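## Task

Put the green cylinder on the black cube so that it stands upright and centred. It only counts if it stays there without the robot holding it at the end.

## Robot and tools

Robot and frame. Two arms, left_arm and right_arm, each with six joints and a parallel gripper. Joint order everywhere, in rows and in result lists: waist, shoulder, elbow, wrist pitch, wrist yaw, wrist roll. Poses are reported in one scene frame: origin on the table top midway between the arms, +z up, +x out over the table, left_arm on the +y side. The arm names are labels, not image sides. Bases may be tilted. Any mounting plates and the metal frame behind the arms are fixed obstacles; a "too close" message counts a plate plus its side of the frame as part of that arm. Printed hand positions can be off, more so at long reach. Each gripper's fingers point along its +z axis and close along its y axis; end_effector_position is the point between the pads, roughly 1 cm short of the fingertips.

execute_actions(actions). actions is a list of actions run in order; an empty list just returns state and images. Each action is a list of up to 15 rows, one row per 1/30 s control step; a shorter list repeats its last row to fill 15 steps (0.5 s). A row always has 14 numbers in [-1, 1], covering both arms: left_arm's six joint values then its opening, then right_arm's six joint values then its opening. Joint values are offsets, scaled, from the angles that arm had when that action began (not from the previous row); for a call's first action, that means the last angles a result reported. A value of 1.0 equals 1.264 rad (waist), 1.32 (shoulder), 1.276 (elbow), 1.83 (wrist pitch), 1.686 (wrist yaw), 2.022 (wrist roll). Opening is absolute: +1 fully open, -1 closed. Stated joint ranges in rad: waist -2.880 to 2.880, shoulder 0.000 to 3.142, elbow 0.000 to 3.019, wrist pitch -1.693 to 1.571, wrist yaw -1.571 to 1.571, wrist roll -2.094 to 2.094; true ends may differ by up to 0.019. An action asking any joint to exceed its end by over 0.019 rad is refused for both arms; a malformed action, or a first action failing this check, cancels the whole call. A joint pushed into its real end stops there and the result says "joint sent to its limit" (its absence does not prove more room).

move(target, speed, blocking). target is one 14-number row as above, but its joint offsets are counted from the "Joint positions" of the latest result that showed them, so it names a goal, not a step from wherever the arm is now. Finger openings are sent at once. speed, 0.01 to 2 rad/s (default 0.5), is the peak speed of whichever joint has farthest to travel; all joints finish together, so hands trace curves, and paths last 0.5 to 10 s (cut off at 10 s). Moves ignore obstacles and the other arm; faster moves and targets set deeper past contact hit and press harder. blocking=false returns after 0.5 s while motion continues; then use wait(0) to check, and execute_actions or a new move are refused until a result shows the move has ended (or call stop). The "move:" line reports the ending (done, off_target, moving, held, fault), limits=held or limits=none, and each arm's joint farthest from target. After limits=held an arm may suddenly move faster than speed.

wait(seconds), 0 to 10: arms keep their last command; a running move continues and the wait ends early if it finishes. stop(): brakes a running move, needing some room; fingers keep moving. zoom_image(camera, region): camera is cam_left_wrist or cam_right_wrist, region [x0, y0, x1, y1] in pixels of that 616x616 image, top-left origin, at most 504 by 504. finished_scene(scene): pass the current scene number once both goals hold steadily; it is final and reports success and the next task.

Results. The state line gives, per arm, end_effector_position (m) and end_effector_quat_wxyz. "Joint positions" and "Joint velocities" list six joints (rad, rad/s) then finger gap (m, m/s; 0.094 fully open). "Joint targets" shows what the joints are being driven toward now. grip_measured is opening on the command scale, each gripper off by up to about 1 mm. "joint command not followed" means a clearance check altered joint targets on some steps. MOTOR HOT appears from 85 °C; at 100 °C an OVER-TEMPERATURE FAULT drops that arm until it cools. Any FAULT stops an arm.

Motion limits. Each step a joint target may lead its measured angle by at most 0.264 (waist), 0.32 (shoulder), 0.276 (elbow), 0.33 (wrist pitch), 0.186 (wrist yaw), 0.522 (wrist roll) rad, and targets are pulled back if the hand would jump over 70 mm. Big changes therefore need several actions; resend any unfinished remainder. Zero offsets can let an arm sag: in a reply's first call send offsets back to the wanted angles, then zeros, increasing the correction if a joint still lags.

Gripping. To hold something, command an opening below grip_measured; about 0.03 below is firm, less is gentler. Pads push about 50 to 62 N, less on thin parts, with a brief spike on contact. Expect occasional tugs on held parts and nudges to loose ones.

Avoid: arms striking or pressing on each other, knocking anything off the table, drops, slips, slams and hard pushes, and holding loads long enough to overheat. Quick, smooth motion with little effort is preferred.

Cameras: cam_left_wrist and cam_right_wrist, fisheye, 616x616. cam_left_wrist K=[[179.717, 0, 303.585], [0, 180.077, 311.386], [0, 0, 1]]; cam_right_wrist K=[[180.375, 0, 304.831], [0, 180.735, 308.542], [0, 0, 1]]; D=[-0.005, 0, 0, 0], theta_max_deg=100.

Each tool is called after "Call:" as name([rows], argument=value, ...), one row to a line, values as JSON.

## Session

Call:
execute_actions(actions=[])

Scene clock: 0.00 s.
left_arm: end_effector_position=(+0.4780, +0.3328, +0.2436) grip_measured=-0.992 end_effector_quat_wxyz=(+0.364, +0.059, +0.929, -0.041) | right_arm: end_effector_position=(+0.2338, +0.1290, +0.2512) grip_measured=+1.000 end_effector_quat_wxyz=(+0.076, -0.219, +0.966, +0.111)
Joint names: [waist, shoulder, elbow, wrist pitch, wrist yaw, wrist roll]
Joint positions: left_arm=[ 0.308  1.186  0.682 -0.145  0.096  0.362  0.   ] | right_arm=[ 1.254  1.917  1.213 -0.799  0.202  0.627  0.094]
Joint velocities: left_arm=[-0.005 -0.005  0.012 -0.002 -0.007  0.037 -0.   ] | right_arm=[-0.015  0.005 -0.012 -0.007 -0.022  0.007  0.   ]
Joint targets: left_arm=[0.309 1.192 0.697 -0.143 0.096 0.362] | right_arm=[1.252 1.926 1.230 -0.798 0.202 0.627]

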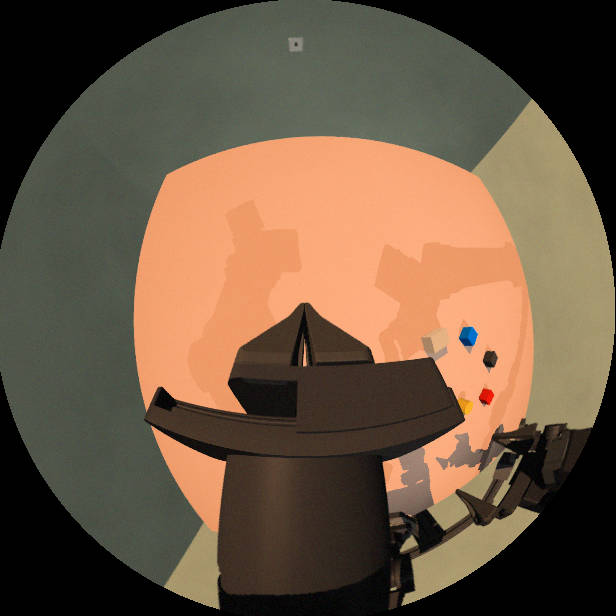

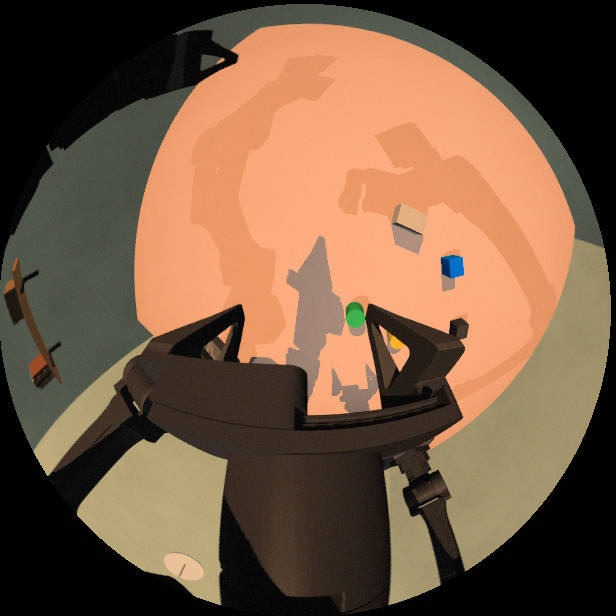

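Call:
move(target=[0.4,0,0,0,0,0,1, 0,-0.1,0,0,0,0,1], speed=1)

Call:
move(target=[0,0,0,0,0,0,1, 0,0,-0.1,0,0,0,1], speed=1)

Call:
move(target=[0,0,0,0,0,0,1, 0,0,0,0.1,0,0,1], speed=1)

Call:
move(target=[0,0,0,0,0,0,1, -0.2,0,0,0,0,0,1], speed=1)

Scene clock: 2.13 s.
left_arm: end_effector_position=(+0.3830, +0.5496, +0.2082) grip_measured=+1.000 end_effector_quat_wxyz=(+0.304, -0.153, +0.936, +0.088) | right_arm: end_effector_position=(+0.2490, +0.1241, +0.3202) grip_measured=+1.000 end_effector_quat_wxyz=(+0.118, -0.203, +0.959, +0.161)
Joint names: [waist, shoulder, elbow, wrist pitch, wrist yaw, wrist roll]
Joint positions: left_arm=[ 0.82   1.186  0.682 -0.145  0.097  0.362  0.094] | right_arm=[ 1.254  1.782  1.213 -0.799  0.202  0.627  0.094]
Joint velocities: left_arm=[ 0.005 -0.005  0.002  0.002 -0.007  0.022  0.   ] | right_arm=[-0.015 -0.005 -0.027  0.002 -0.051 -0.007  0.   ]
Joint targets: left_arm=[0.813 1.186 0.682 -0.145 0.096 0.362] | right_arm=[1.254 1.785 1.213 -0.799 0.202 0.627]
move: done; limits=none; left_arm: farthest joint: the waist, 0.006 radians from its target (0.506 radians at the start); right_arm: farthest joint: the shoulder, 0.003 radians from its target (0.132 radians at the start)

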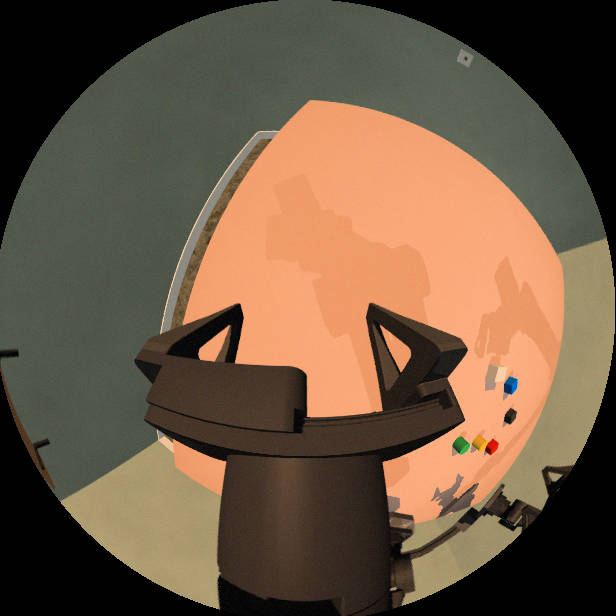

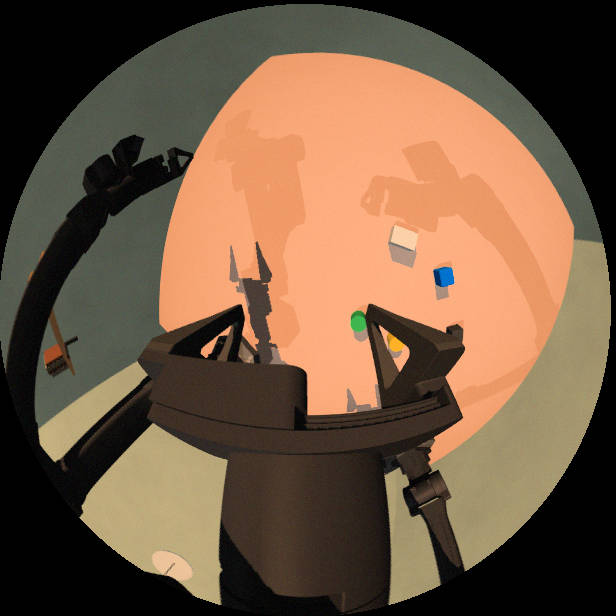

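Scene clock: 2.87 s.
left_arm: end_effector_position=(+0.3830, +0.5496, +0.2082) grip_measured=+1.000 end_effector_quat_wxyz=(+0.304, -0.153, +0.936, +0.088) | right_arm: end_effector_position=(+0.2175, +0.0853, +0.2677) grip_measured=+1.000 end_effector_quat_wxyz=(+0.079, -0.218, +0.966, +0.114)
Joint names: [waist, shoulder, elbow, wrist pitch, wrist yaw, wrist roll]
Joint positions: left_arm=[ 0.82   1.186  0.682 -0.145  0.097  0.362  0.094] | right_arm=[ 1.254  1.781  1.088 -0.799  0.202  0.627  0.094]
Joint velocities: left_arm=[-0.015 -0.005 -0.007 -0.002 -0.022 -0.11   0.   ] | right_arm=[-0.005 -0.005 -0.017 -0.002 -0.051 -0.007  0.   ]
Joint targets: left_arm=[0.820 1.186 0.682 -0.145 0.097 0.362] | right_arm=[1.254 1.782 1.086 -0.799 0.202 0.627]
move: done; limits=none; left_arm: farthest joint: the waist, 0.000 radians from its target (0.000 radians at the start); right_arm: farthest joint: the elbow, 0.002 radians from its target (0.128 radians at the start)

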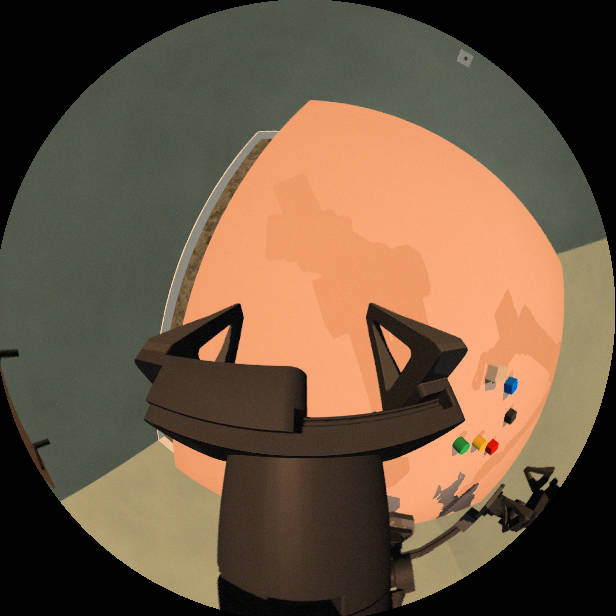

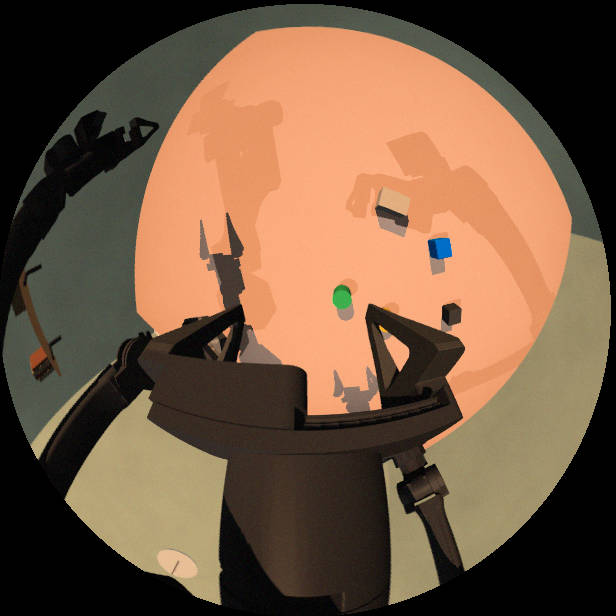

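Scene clock: 3.67 s.
left_arm: end_effector_position=(+0.3830, +0.5496, +0.2082) grip_measured=+1.000 end_effector_quat_wxyz=(+0.304, -0.153, +0.936, +0.088) | right_arm: end_effector_position=(+0.2369, +0.1188, +0.2822) grip_measured=+1.000 end_effector_quat_wxyz=(+0.131, -0.197, +0.955, +0.177)
Joint names: [waist, shoulder, elbow, wrist pitch, wrist yaw, wrist roll]
Joint positions: left_arm=[ 0.82   1.186  0.682 -0.145  0.097  0.362  0.094] | right_arm=[ 1.254  1.781  1.088 -0.628  0.202  0.627  0.094]
Joint velocities: left_arm=[-0.005 -0.015 -0.012 -0.007 -0.051  0.007  0.   ] | right_arm=[-0.024 -0.015 -0.012 -0.002 -0.022  0.022  0.   ]
Joint targets: left_arm=[0.820 1.186 0.682 -0.145 0.097 0.362] | right_arm=[1.254 1.781 1.088 -0.616 0.202 0.627]
move: done; limits=none; left_arm: farthest joint: the waist, 0.000 radians from its target (0.000 radians at the start); right_arm: farthest joint: the wrist pitch, 0.012 radians from its target (0.183 radians at the start)

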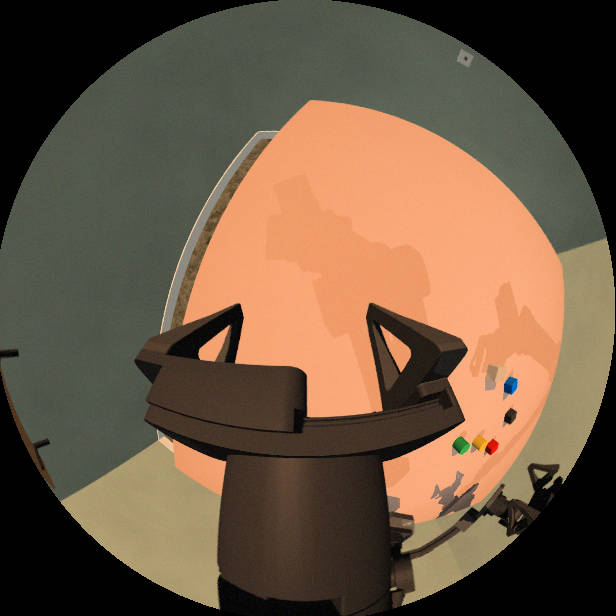

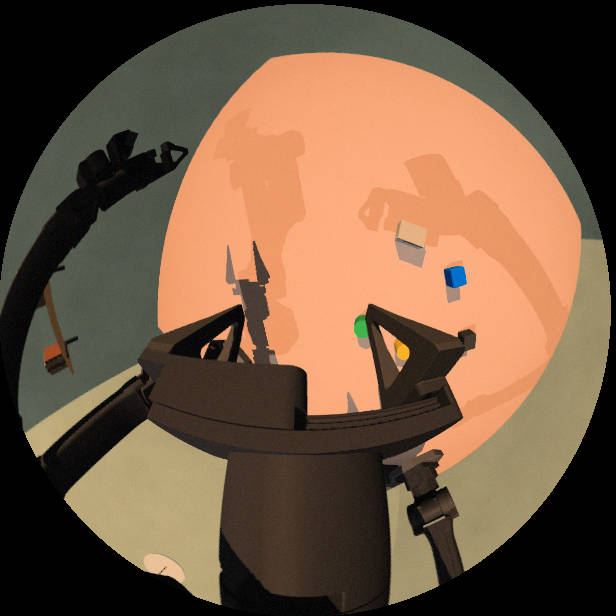

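Scene clock: 4.73 s.
left_arm: end_effector_position=(+0.3830, +0.5496, +0.2082) grip_measured=+1.000 end_effector_quat_wxyz=(+0.304, -0.153, +0.936, +0.088) | right_arm: end_effector_position=(+0.3382, +0.0443, +0.2486) grip_measured=+1.000 end_effector_quat_wxyz=(+0.116, -0.078, +0.978, +0.153)
Joint names: [waist, shoulder, elbow, wrist pitch, wrist yaw, wrist roll]
Joint positions: left_arm=[ 0.82   1.186  0.682 -0.145  0.097  0.362  0.094] | right_arm=[ 1.005  1.781  1.088 -0.628  0.203  0.627  0.094]
Joint velocities: left_arm=[-0.005 -0.005 -0.012 -0.002  0.007 -0.007  0.   ] | right_arm=[-0.005 -0.005  0.007 -0.012 -0.037  0.037  0.   ]
Joint targets: left_arm=[0.820 1.186 0.682 -0.145 0.097 0.362] | right_arm=[1.002 1.781 1.088 -0.628 0.202 0.627]
move: done; limits=none; left_arm: farthest joint: the waist, 0.000 radians from its target (0.000 radians at the start); right_arm: farthest joint: the waist, 0.003 radians from its target (0.253 radians at the start)

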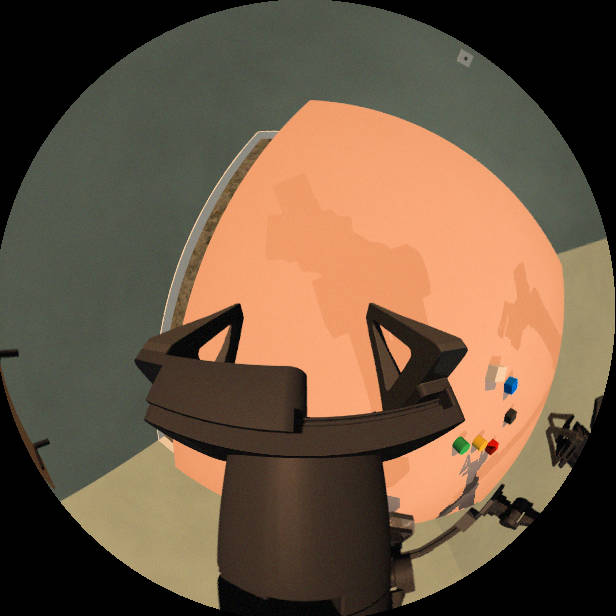

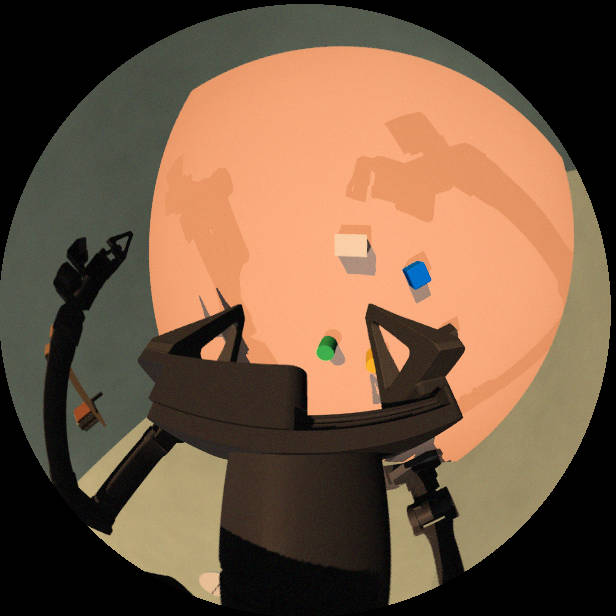

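Call:
move(target=[0,0,0,0,0,0,1, 0.153,0.217,-0.044,-0.067,0,0,0.5], speed=1)

Scene clock: 9.67 s.
left_arm: end_effector_position=(+0.3830, +0.5496, +0.2082) grip_measured=+1.000 end_effector_quat_wxyz=(+0.304, -0.153, +0.936, +0.088) | right_arm: end_effector_position=(+0.1804, +0.0433, +0.1137) grip_measured=+0.502 end_effector_quat_wxyz=(-0.024, -0.230, +0.973, -0.002)
Joint names: [waist, shoulder, elbow, wrist pitch, wrist yaw, wrist roll]
Joint positions: left_arm=[ 0.82   1.186  0.682 -0.145  0.097  0.362  0.094] | right_arm=[ 1.206  2.075  1.022 -0.747  0.203  0.627  0.071]
Joint velocities: left_arm=[-0.005  0.005 -0.002 -0.002 -0.066 -0.11   0.   ] | right_arm=[-0.005  0.005 -0.002  0.007 -0.11  -0.007 -0.001]
Joint targets: left_arm=[0.820 1.186 0.682 -0.145 0.097 0.362] | right_arm=[1.198 2.067 1.032 -0.751 0.203 0.627]
move: done; limits=none; left_arm: farthest joint: the waist, 0.000 radians from its target (0.000 radians at the start); right_arm: farthest joint: the elbow, 0.010 radians from its target (0.056 radians at the start)

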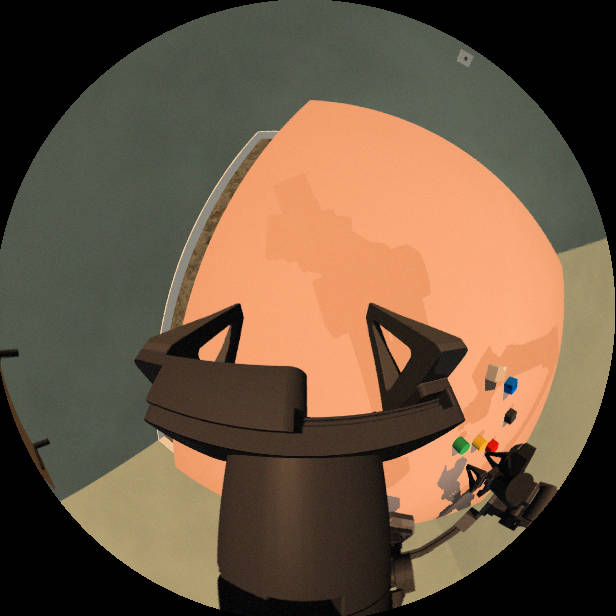

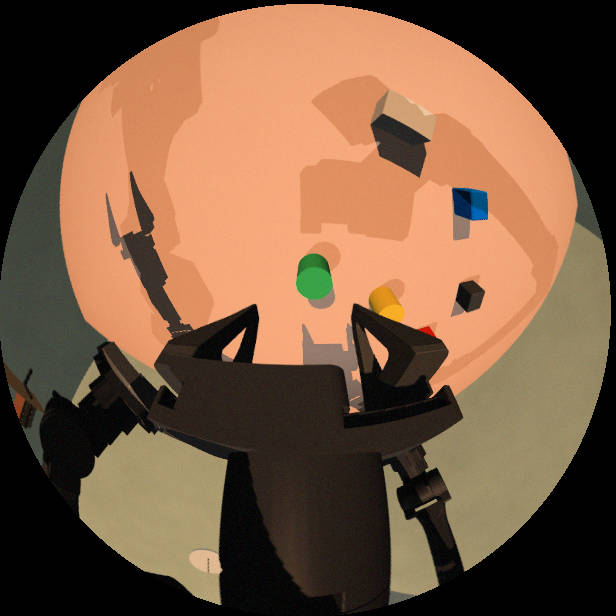

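Call:
move(target=[0,0,0,0,0,0,1, -0.044,0.08,-0.018,0.07,0,0,0.5])

Scene clock: 11.57 s.
left_arm: end_effector_position=(+0.3830, +0.5496, +0.2082) grip_measured=+1.000 end_effector_quat_wxyz=(+0.304, -0.153, +0.936, +0.088) | right_arm: end_effector_position=(+0.1866, +0.0351, +0.0661) grip_measured=+0.502 end_effector_quat_wxyz=(-0.029, -0.205, +0.978, +0.000)
Joint names: [waist, shoulder, elbow, wrist pitch, wrist yaw, wrist roll]
Joint positions: left_arm=[ 0.82   1.186  0.682 -0.145  0.097  0.362  0.094] | right_arm=[ 1.154  2.165  1.001 -0.628  0.203  0.627  0.071]
Joint velocities: left_arm=[-0.005 -0.024  0.002 -0.017  0.022 -0.081  0.   ] | right_arm=[ 0.015 -0.005 -0.012  0.002 -0.051  0.066 -0.001]
Joint targets: left_arm=[0.820 1.186 0.682 -0.145 0.097 0.362] | right_arm=[1.151 2.181 0.999 -0.619 0.203 0.627]
move: done; limits=none; left_arm: farthest joint: the waist, 0.000 radians from its target (0.000 radians at the start); right_arm: farthest joint: the shoulder, 0.016 radians from its target (0.106 radians at the start)

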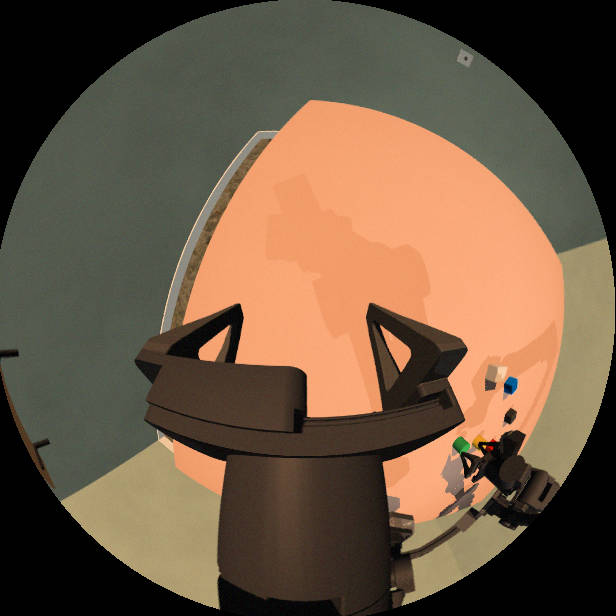

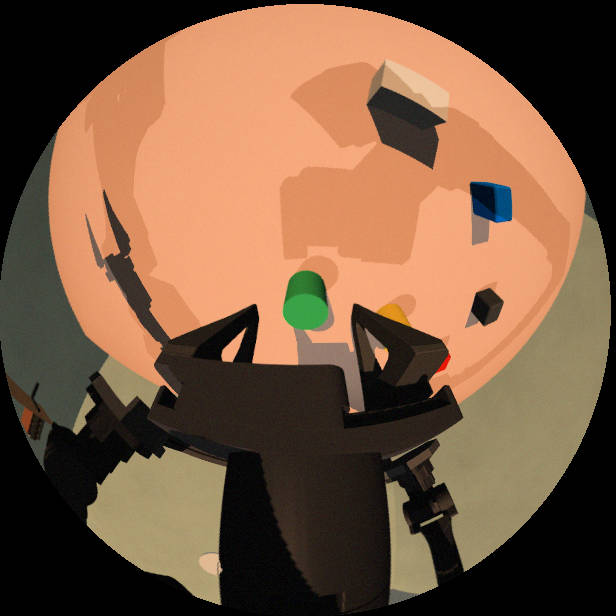

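Call:
move(target=[0,0,0,0,0,0,1, -0.012,0.074,0,0.047,0,0,0.3], speed=0.3)

Scene clock: 13.10 s.
left_arm: end_effector_position=(+0.3830, +0.5496, +0.2082) grip_measured=+1.000 end_effector_quat_wxyz=(+0.304, -0.153, +0.936, +0.088) | right_arm: end_effector_position=(+0.1799, +0.0370, +0.0330) grip_measured=+0.302 end_effector_quat_wxyz=(-0.030, -0.203, +0.979, -0.001)
Joint names: [waist, shoulder, elbow, wrist pitch, wrist yaw, wrist roll]
Joint positions: left_arm=[ 0.82   1.186  0.682 -0.145  0.097  0.362  0.094] | right_arm=[ 1.15   2.244  1.001 -0.551  0.203  0.627  0.061]
Joint velocities: left_arm=[-0.015 -0.005  0.007 -0.007 -0.007 -0.022  0.   ] | right_arm=[-0.005  0.005  0.002  0.002  0.022 -0.037 -0.001]
Joint targets: left_arm=[0.820 1.186 0.682 -0.145 0.097 0.362] | right_arm=[1.139 2.263 1.001 -0.542 0.203 0.627]
move: done; limits=none; left_arm: farthest joint: the waist, 0.000 radians from its target (0.000 radians at the start); right_arm: farthest joint: the shoulder, 0.018 radians from its target (0.098 radians at the start)

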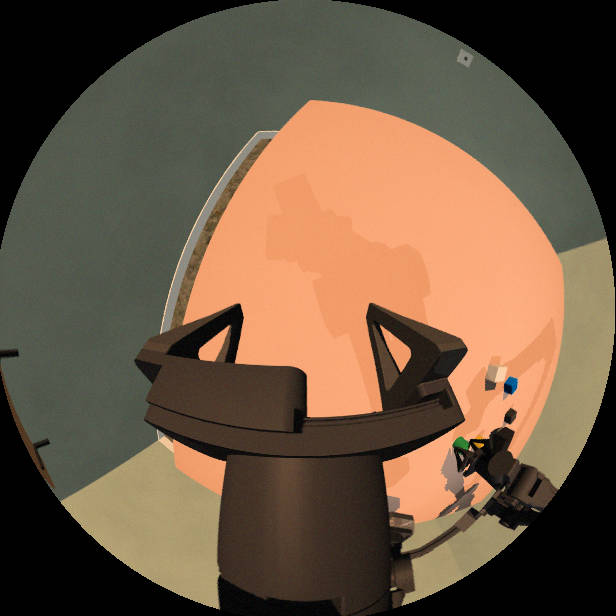

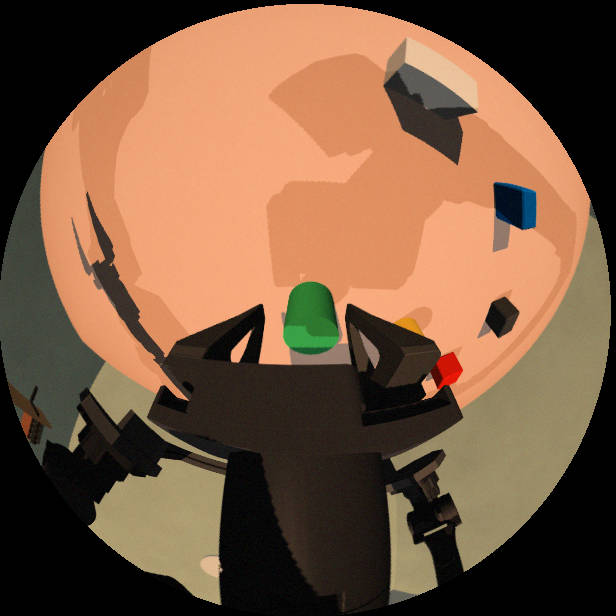

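Call:
execute_actions([
  [[0,0,0,0,0,0,1,0,0.014,0,0.005,0,0,-0.42]],
  [[0,0,0,0,0,0,1,0,0,0,0,0,0,-0.42]],
])

Scene clock: 14.40 s.
left_arm: end_effector_position=(+0.3830, +0.5496, +0.2082) grip_measured=+1.000 end_effector_quat_wxyz=(+0.304, -0.153, +0.936, +0.088) | right_arm: end_effector_position=(+0.1799, +0.0370, +0.0330) grip_measured=-0.235 end_effector_quat_wxyz=(-0.030, -0.203, +0.979, -0.001)
Joint names: [waist, shoulder, elbow, wrist pitch, wrist yaw, wrist roll]
Joint positions: left_arm=[ 0.82   1.186  0.682 -0.145  0.097  0.362  0.094] | right_arm=[ 1.15   2.244  1.001 -0.551  0.203  0.627  0.036]
Joint velocities: left_arm=[-0.005  0.005 -0.012 -0.002 -0.007 -0.051  0.   ] | right_arm=[-0.005 -0.015 -0.007  0.002 -0.051 -0.051 -0.001]
Joint targets: left_arm=[0.820 1.186 0.682 -0.145 0.097 0.362] | right_arm=[1.150 2.244 1.001 -0.551 0.203 0.627]

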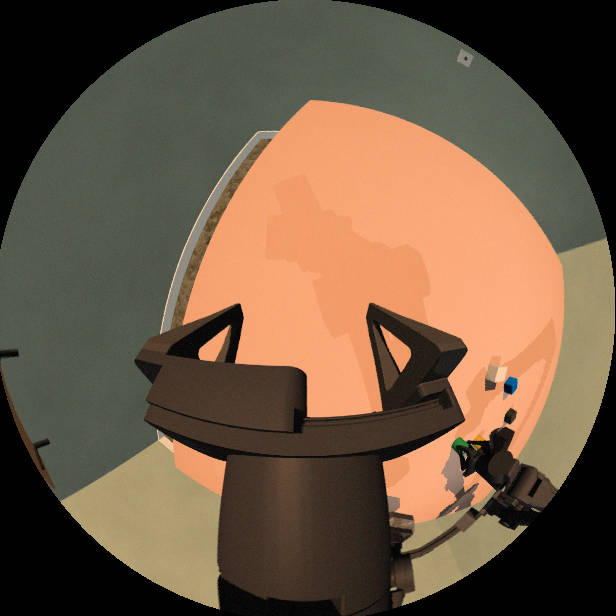

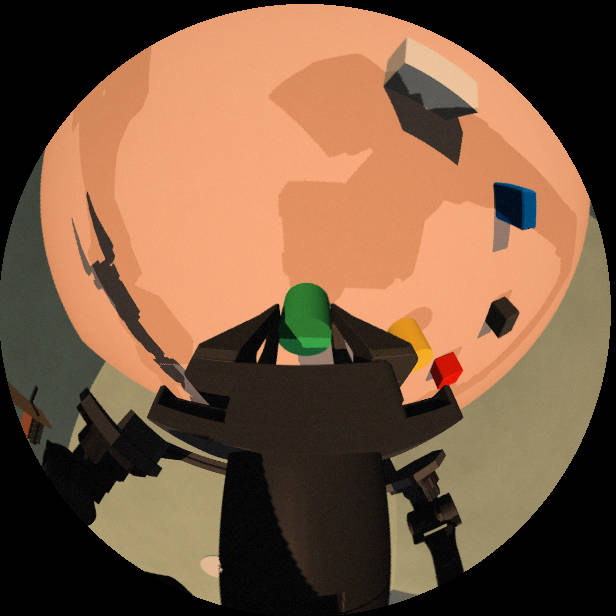

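Call:
move(target=[0,0,0,0,0,0,1, 0,-0.15,0.016,-0.12,0,0,-0.3], speed=0.6)

Call:
move(target=[0,0,0,0,0,0,1, -0.40,-0.305,-0.26,0.04,0.05,0,-0.3], speed=0.6)

Scene clock: 16.20 s.
left_arm: end_effector_position=(+0.3830, +0.5496, +0.2082) grip_measured=+1.000 end_effector_quat_wxyz=(+0.304, -0.153, +0.936, +0.088) | right_arm: end_effector_position=(+0.1983, +0.0239, +0.1225) grip_measured=-0.235 end_effector_quat_wxyz=(-0.028, -0.202, +0.979, +0.001)
Joint names: [waist, shoulder, elbow, wrist pitch, wrist yaw, wrist roll]
Joint positions: left_arm=[ 0.82   1.186  0.682 -0.145  0.097  0.362  0.094] | right_arm=[ 1.15   2.027  1.001 -0.763  0.203  0.627  0.036]
Joint velocities: left_arm=[-0.005  0.005 -0.007 -0.007 -0.037  0.007  0.   ] | right_arm=[-0.005 -0.005  0.002  0.002  0.007 -0.066 -0.002]
Joint targets: left_arm=[0.820 1.186 0.682 -0.145 0.097 0.362] | right_arm=[1.150 2.046 1.021 -0.771 0.203 0.627]
move: off_target (right_arm); limits=none; left_arm: farthest joint: the waist, 0.000 radians from its target (0.000 radians at the start); right_arm: farthest joint: the elbow, 0.021 radians from its target (0.021 radians at the start)

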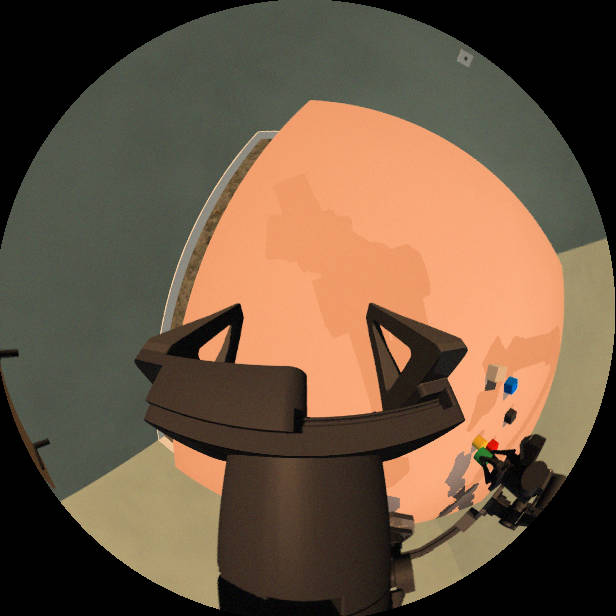

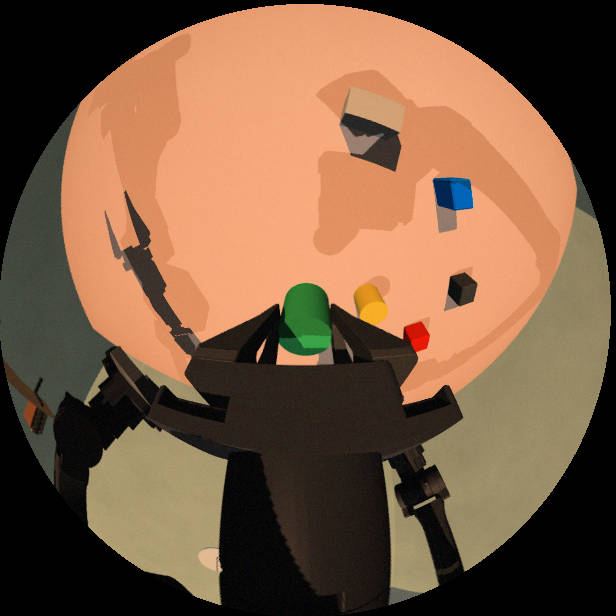

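Scene clock: 17.53 s.
left_arm: end_effector_position=(+0.3830, +0.5496, +0.2082) grip_measured=+1.000 end_effector_quat_wxyz=(+0.304, -0.153, +0.936, +0.088) | right_arm: end_effector_position=(+0.2606, -0.1978, +0.1327) grip_measured=-0.235 end_effector_quat_wxyz=(-0.023, +0.058, +0.998, -0.005)
Joint names: [waist, shoulder, elbow, wrist pitch, wrist yaw, wrist roll]
Joint positions: left_arm=[ 0.82   1.186  0.682 -0.145  0.097  0.362  0.094] | right_arm=[ 0.639  1.626  0.674 -0.699  0.286  0.627  0.036]
Joint velocities: left_arm=[-0.015 -0.015  0.027 -0.012 -0.037  0.037  0.   ] | right_arm=[ 0.015 -0.005  0.012 -0.007 -0.051 -0.007 -0.   ]
Joint targets: left_arm=[0.820 1.186 0.682 -0.145 0.097 0.362] | right_arm=[0.644 1.625 0.669 -0.689 0.287 0.627]
move: done; limits=none; left_arm: farthest joint: the waist, 0.000 radians from its target (0.000 radians at the start); right_arm: farthest joint: the wrist pitch, 0.009 radians from its target (0.073 radians at the start)

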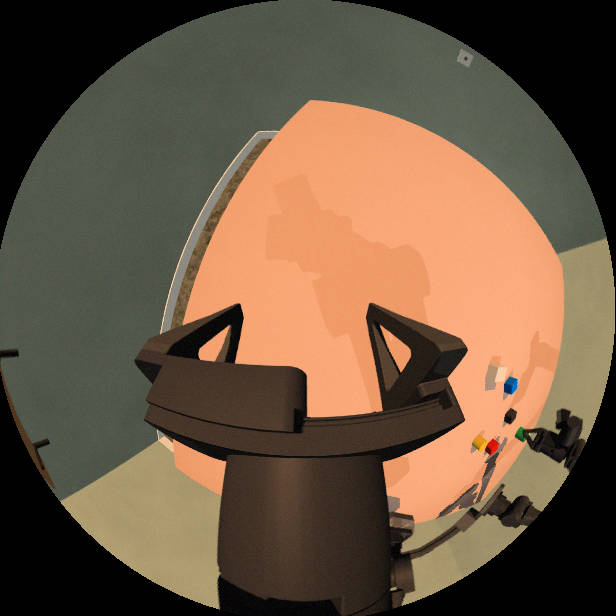

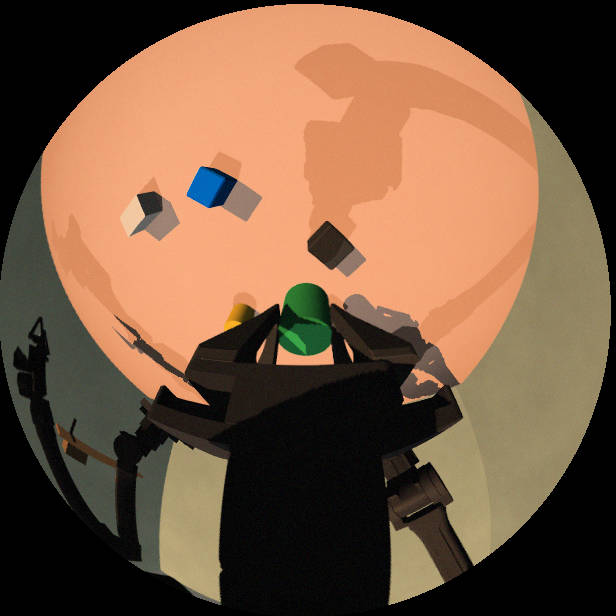

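Call:
zoom_image(camera="cam_right_wrist", region=[270,200,390,320])

Region (270, 200, 390, 320) of cam_right_wrist's 616x616 image, scaled by 4.200, with more detail than that image has.

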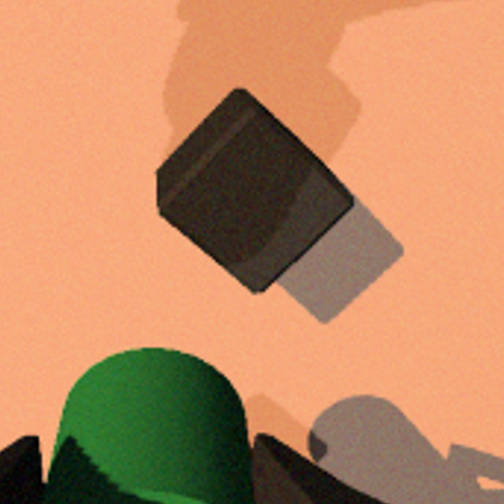

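Call:
move(target=[0,0,0,0,0,0,1, -0.119,0.025,-0.037,0.066,0.004,0,-0.3])

Scene clock: 19.43 s.
left_arm: end_effector_position=(+0.3830, +0.5496, +0.2082) grip_measured=+1.000 end_effector_quat_wxyz=(+0.304, -0.153, +0.936, +0.088) | right_arm: end_effector_position=(+0.2722, -0.2384, +0.1058) grip_measured=-0.235 end_effector_quat_wxyz=(-0.018, +0.137, +0.990, -0.002)
Joint names: [waist, shoulder, elbow, wrist pitch, wrist yaw, wrist roll]
Joint positions: left_arm=[ 0.82   1.186  0.682 -0.145  0.097  0.362  0.094] | right_arm=[ 0.489  1.639  0.633 -0.588  0.291  0.627  0.036]
Joint velocities: left_arm=[-0.005 -0.005 -0.007  0.007  0.007  0.037  0.   ] | right_arm=[-0.015 -0.005 -0.007  0.002 -0.022 -0.007  0.001]
Joint targets: left_arm=[0.820 1.186 0.682 -0.145 0.097 0.362] | right_arm=[0.489 1.659 0.627 -0.578 0.293 0.627]
move: done; limits=none; left_arm: farthest joint: the waist, 0.000 radians from its target (0.000 radians at the start); right_arm: farthest joint: the shoulder, 0.020 radians from its target (0.033 radians at the start)

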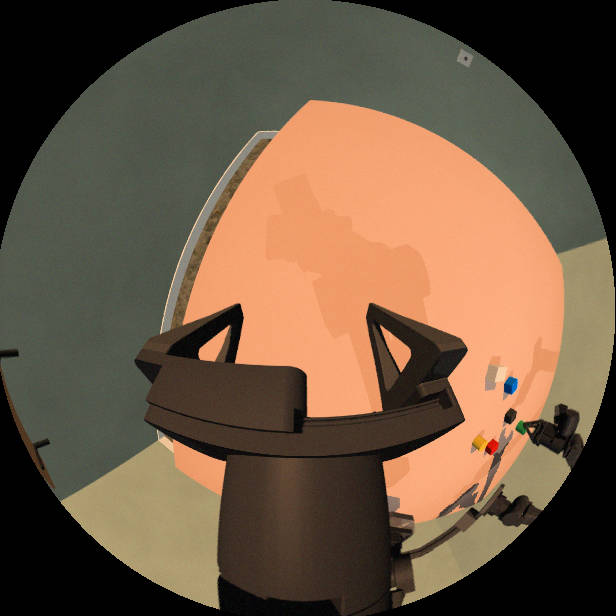

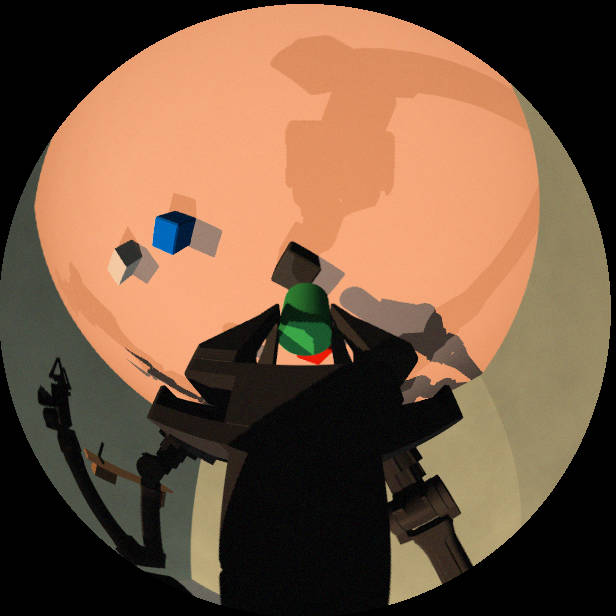

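Call:
move(target=[0,0,0,0,0,0,1, -0.032,0.083,0.026,0.033,0,0,-0.3], speed=0.3)

Call:
zoom_image(camera="cam_right_wrist", region=[240,220,380,360])

Scene clock: 20.90 s.
left_arm: end_effector_position=(+0.3830, +0.5496, +0.2082) grip_measured=+1.000 end_effector_quat_wxyz=(+0.304, -0.153, +0.936, +0.088) | right_arm: end_effector_position=(+0.2700, -0.2409, +0.0777) grip_measured=-0.235 end_effector_quat_wxyz=(-0.036, +0.148, +0.988, -0.011)
Joint names: [waist, shoulder, elbow, wrist pitch, wrist yaw, wrist roll]
Joint positions: left_arm=[ 0.82   1.186  0.682 -0.145  0.097  0.362  0.094] | right_arm=[ 0.457  1.734  0.644 -0.536  0.291  0.627  0.036]
Joint velocities: left_arm=[ 0.005 -0.005 -0.002 -0.022  0.007  0.066  0.   ] | right_arm=[-0.015 -0.024  0.002 -0.002 -0.007  0.007  0.   ]
Joint targets: left_arm=[0.820 1.186 0.682 -0.145 0.097 0.362] | right_arm=[0.449 1.749 0.666 -0.527 0.291 0.627]
move: off_target (right_arm); limits=none; left_arm: farthest joint: the waist, 0.000 radians from its target (0.000 radians at the start); right_arm: farthest joint: the elbow, 0.023 radians from its target (0.033 radians at the start)

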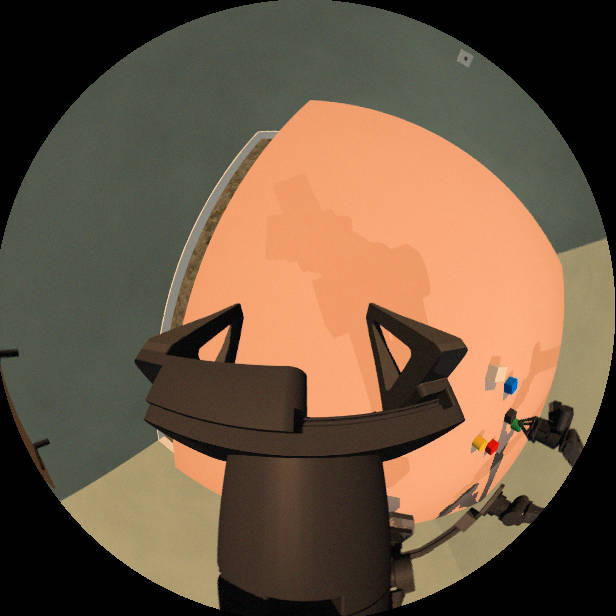

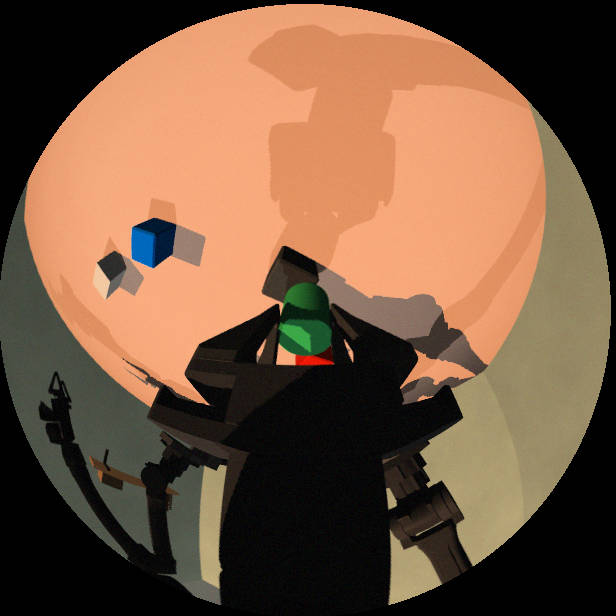

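Region (240, 220, 380, 360) of cam_right_wrist's 616x616 image, scaled by 3.600, with more detail than that image has.

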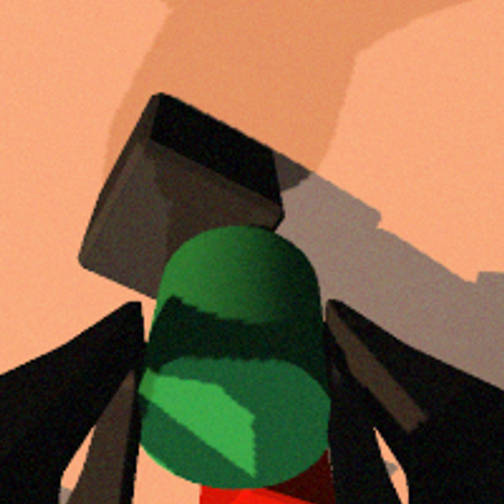

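Call:
move(target=[0,0,0,0,0,0,1, 0,0,0.044,0.005,0,0,-0.3], speed=0.2)

Call:
zoom_image(camera="cam_right_wrist", region=[240,220,380,360])

Scene clock: 22.53 s.
left_arm: end_effector_position=(+0.3830, +0.5496, +0.2082) grip_measured=+1.000 end_effector_quat_wxyz=(+0.304, -0.153, +0.936, +0.088) | right_arm: end_effector_position=(+0.2914, -0.2360, +0.0834) grip_measured=-0.235 end_effector_quat_wxyz=(-0.020, +0.153, +0.988, -0.002)
Joint names: [waist, shoulder, elbow, wrist pitch, wrist yaw, wrist roll]
Joint positions: left_arm=[ 0.82   1.186  0.682 -0.145  0.097  0.362  0.094] | right_arm=[ 0.457  1.734  0.681 -0.534  0.291  0.627  0.036]
Joint velocities: left_arm=[ 0.005 -0.015 -0.017 -0.007 -0.007 -0.007  0.   ] | right_arm=[-0.015 -0.015 -0.002 -0.022 -0.022  0.007 -0.   ]
Joint targets: left_arm=[0.820 1.186 0.682 -0.145 0.097 0.362] | right_arm=[0.457 1.734 0.700 -0.527 0.291 0.627]
move: done; limits=none; left_arm: farthest joint: the waist, 0.000 radians from its target (0.000 radians at the start); right_arm: farthest joint: the elbow, 0.020 radians from its target (0.057 radians at the start)

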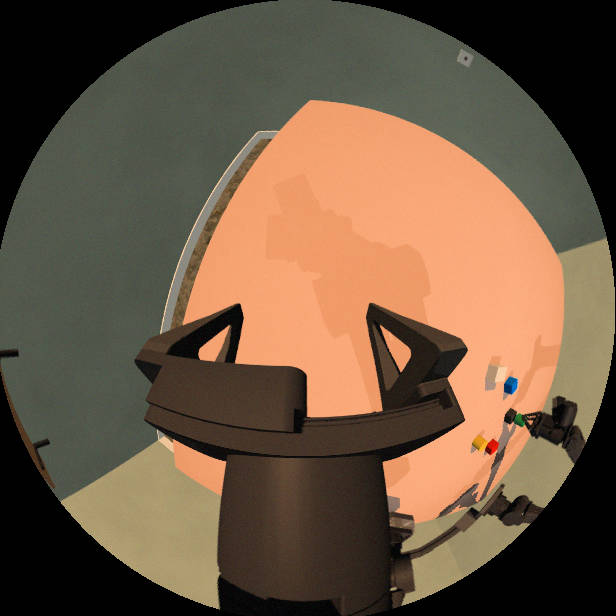

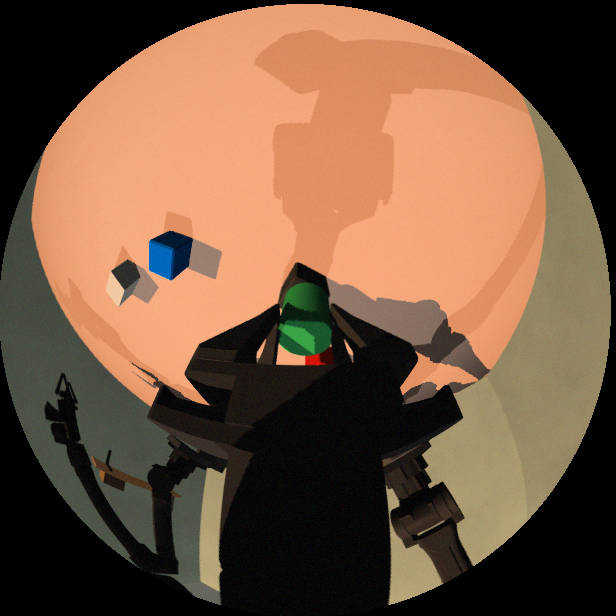

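Region (240, 220, 380, 360) of cam_right_wrist's 616x616 image, scaled by 3.600, with more detail than that image has.

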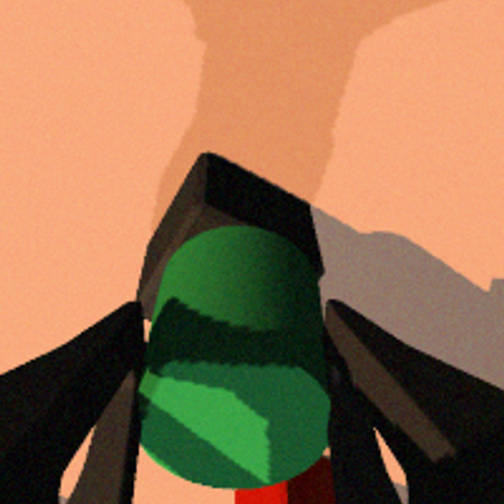

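Call:
move(target=[0,0,0,0,0,0,1, 0.016,0.04,0.008,0.022,0,0,-0.3], speed=0.1)

Call:
zoom_image(camera="cam_right_wrist", region=[240,220,380,360])

Scene clock: 24.07 s.
left_arm: end_effector_position=(+0.3830, +0.5496, +0.2082) grip_measured=+1.000 end_effector_quat_wxyz=(+0.304, -0.153, +0.936, +0.088) | right_arm: end_effector_position=(+0.2901, -0.2284, +0.0752) grip_measured=-0.235 end_effector_quat_wxyz=(-0.018, +0.146, +0.989, -0.002)
Joint names: [waist, shoulder, elbow, wrist pitch, wrist yaw, wrist roll]
Joint positions: left_arm=[ 0.82   1.186  0.682 -0.145  0.097  0.362  0.094] | right_arm=[ 0.471  1.765  0.681 -0.503  0.291  0.627  0.036]
Joint velocities: left_arm=[-0.015 -0.015 -0.007  0.022 -0.037 -0.007  0.   ] | right_arm=[-0.015  0.005 -0.022 -0.002  0.066  0.007  0.001]
Joint targets: left_arm=[0.820 1.186 0.682 -0.145 0.097 0.362] | right_arm=[0.477 1.786 0.691 -0.494 0.291 0.627]
move: off_target (right_arm); limits=none; left_arm: farthest joint: the waist, 0.000 radians from its target (0.000 radians at the start); right_arm: farthest joint: the shoulder, 0.022 radians from its target (0.053 radians at the start)

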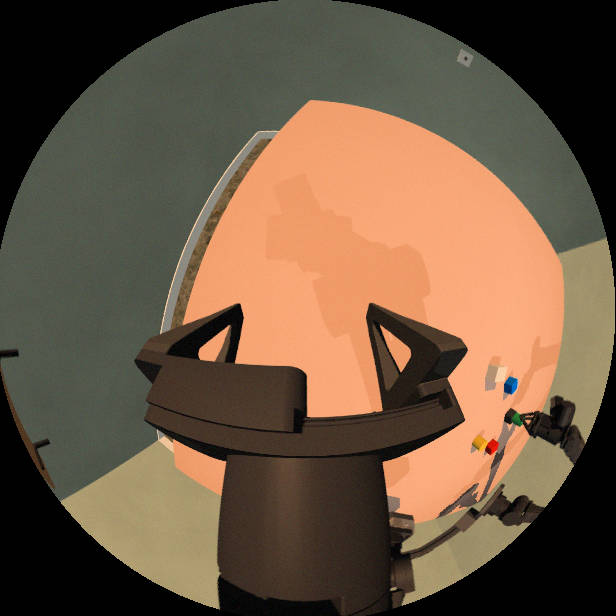

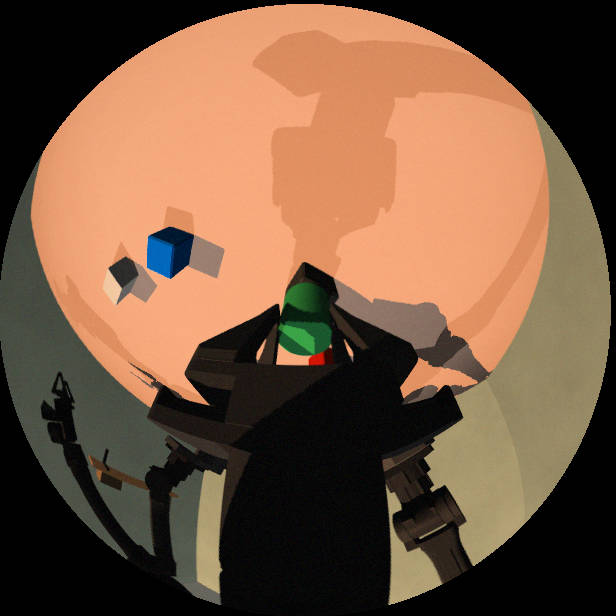

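Region (240, 220, 380, 360) of cam_right_wrist's 616x616 image, scaled by 3.600, with more detail than that image has.

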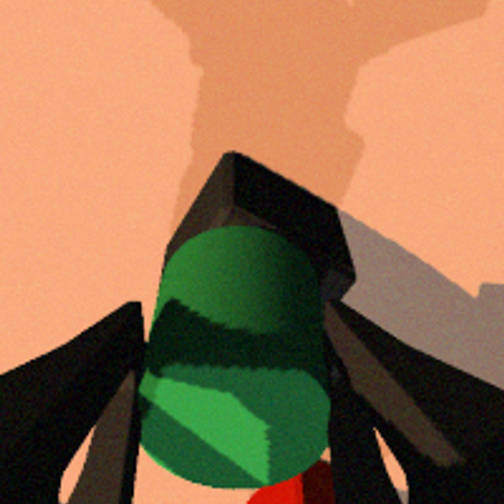

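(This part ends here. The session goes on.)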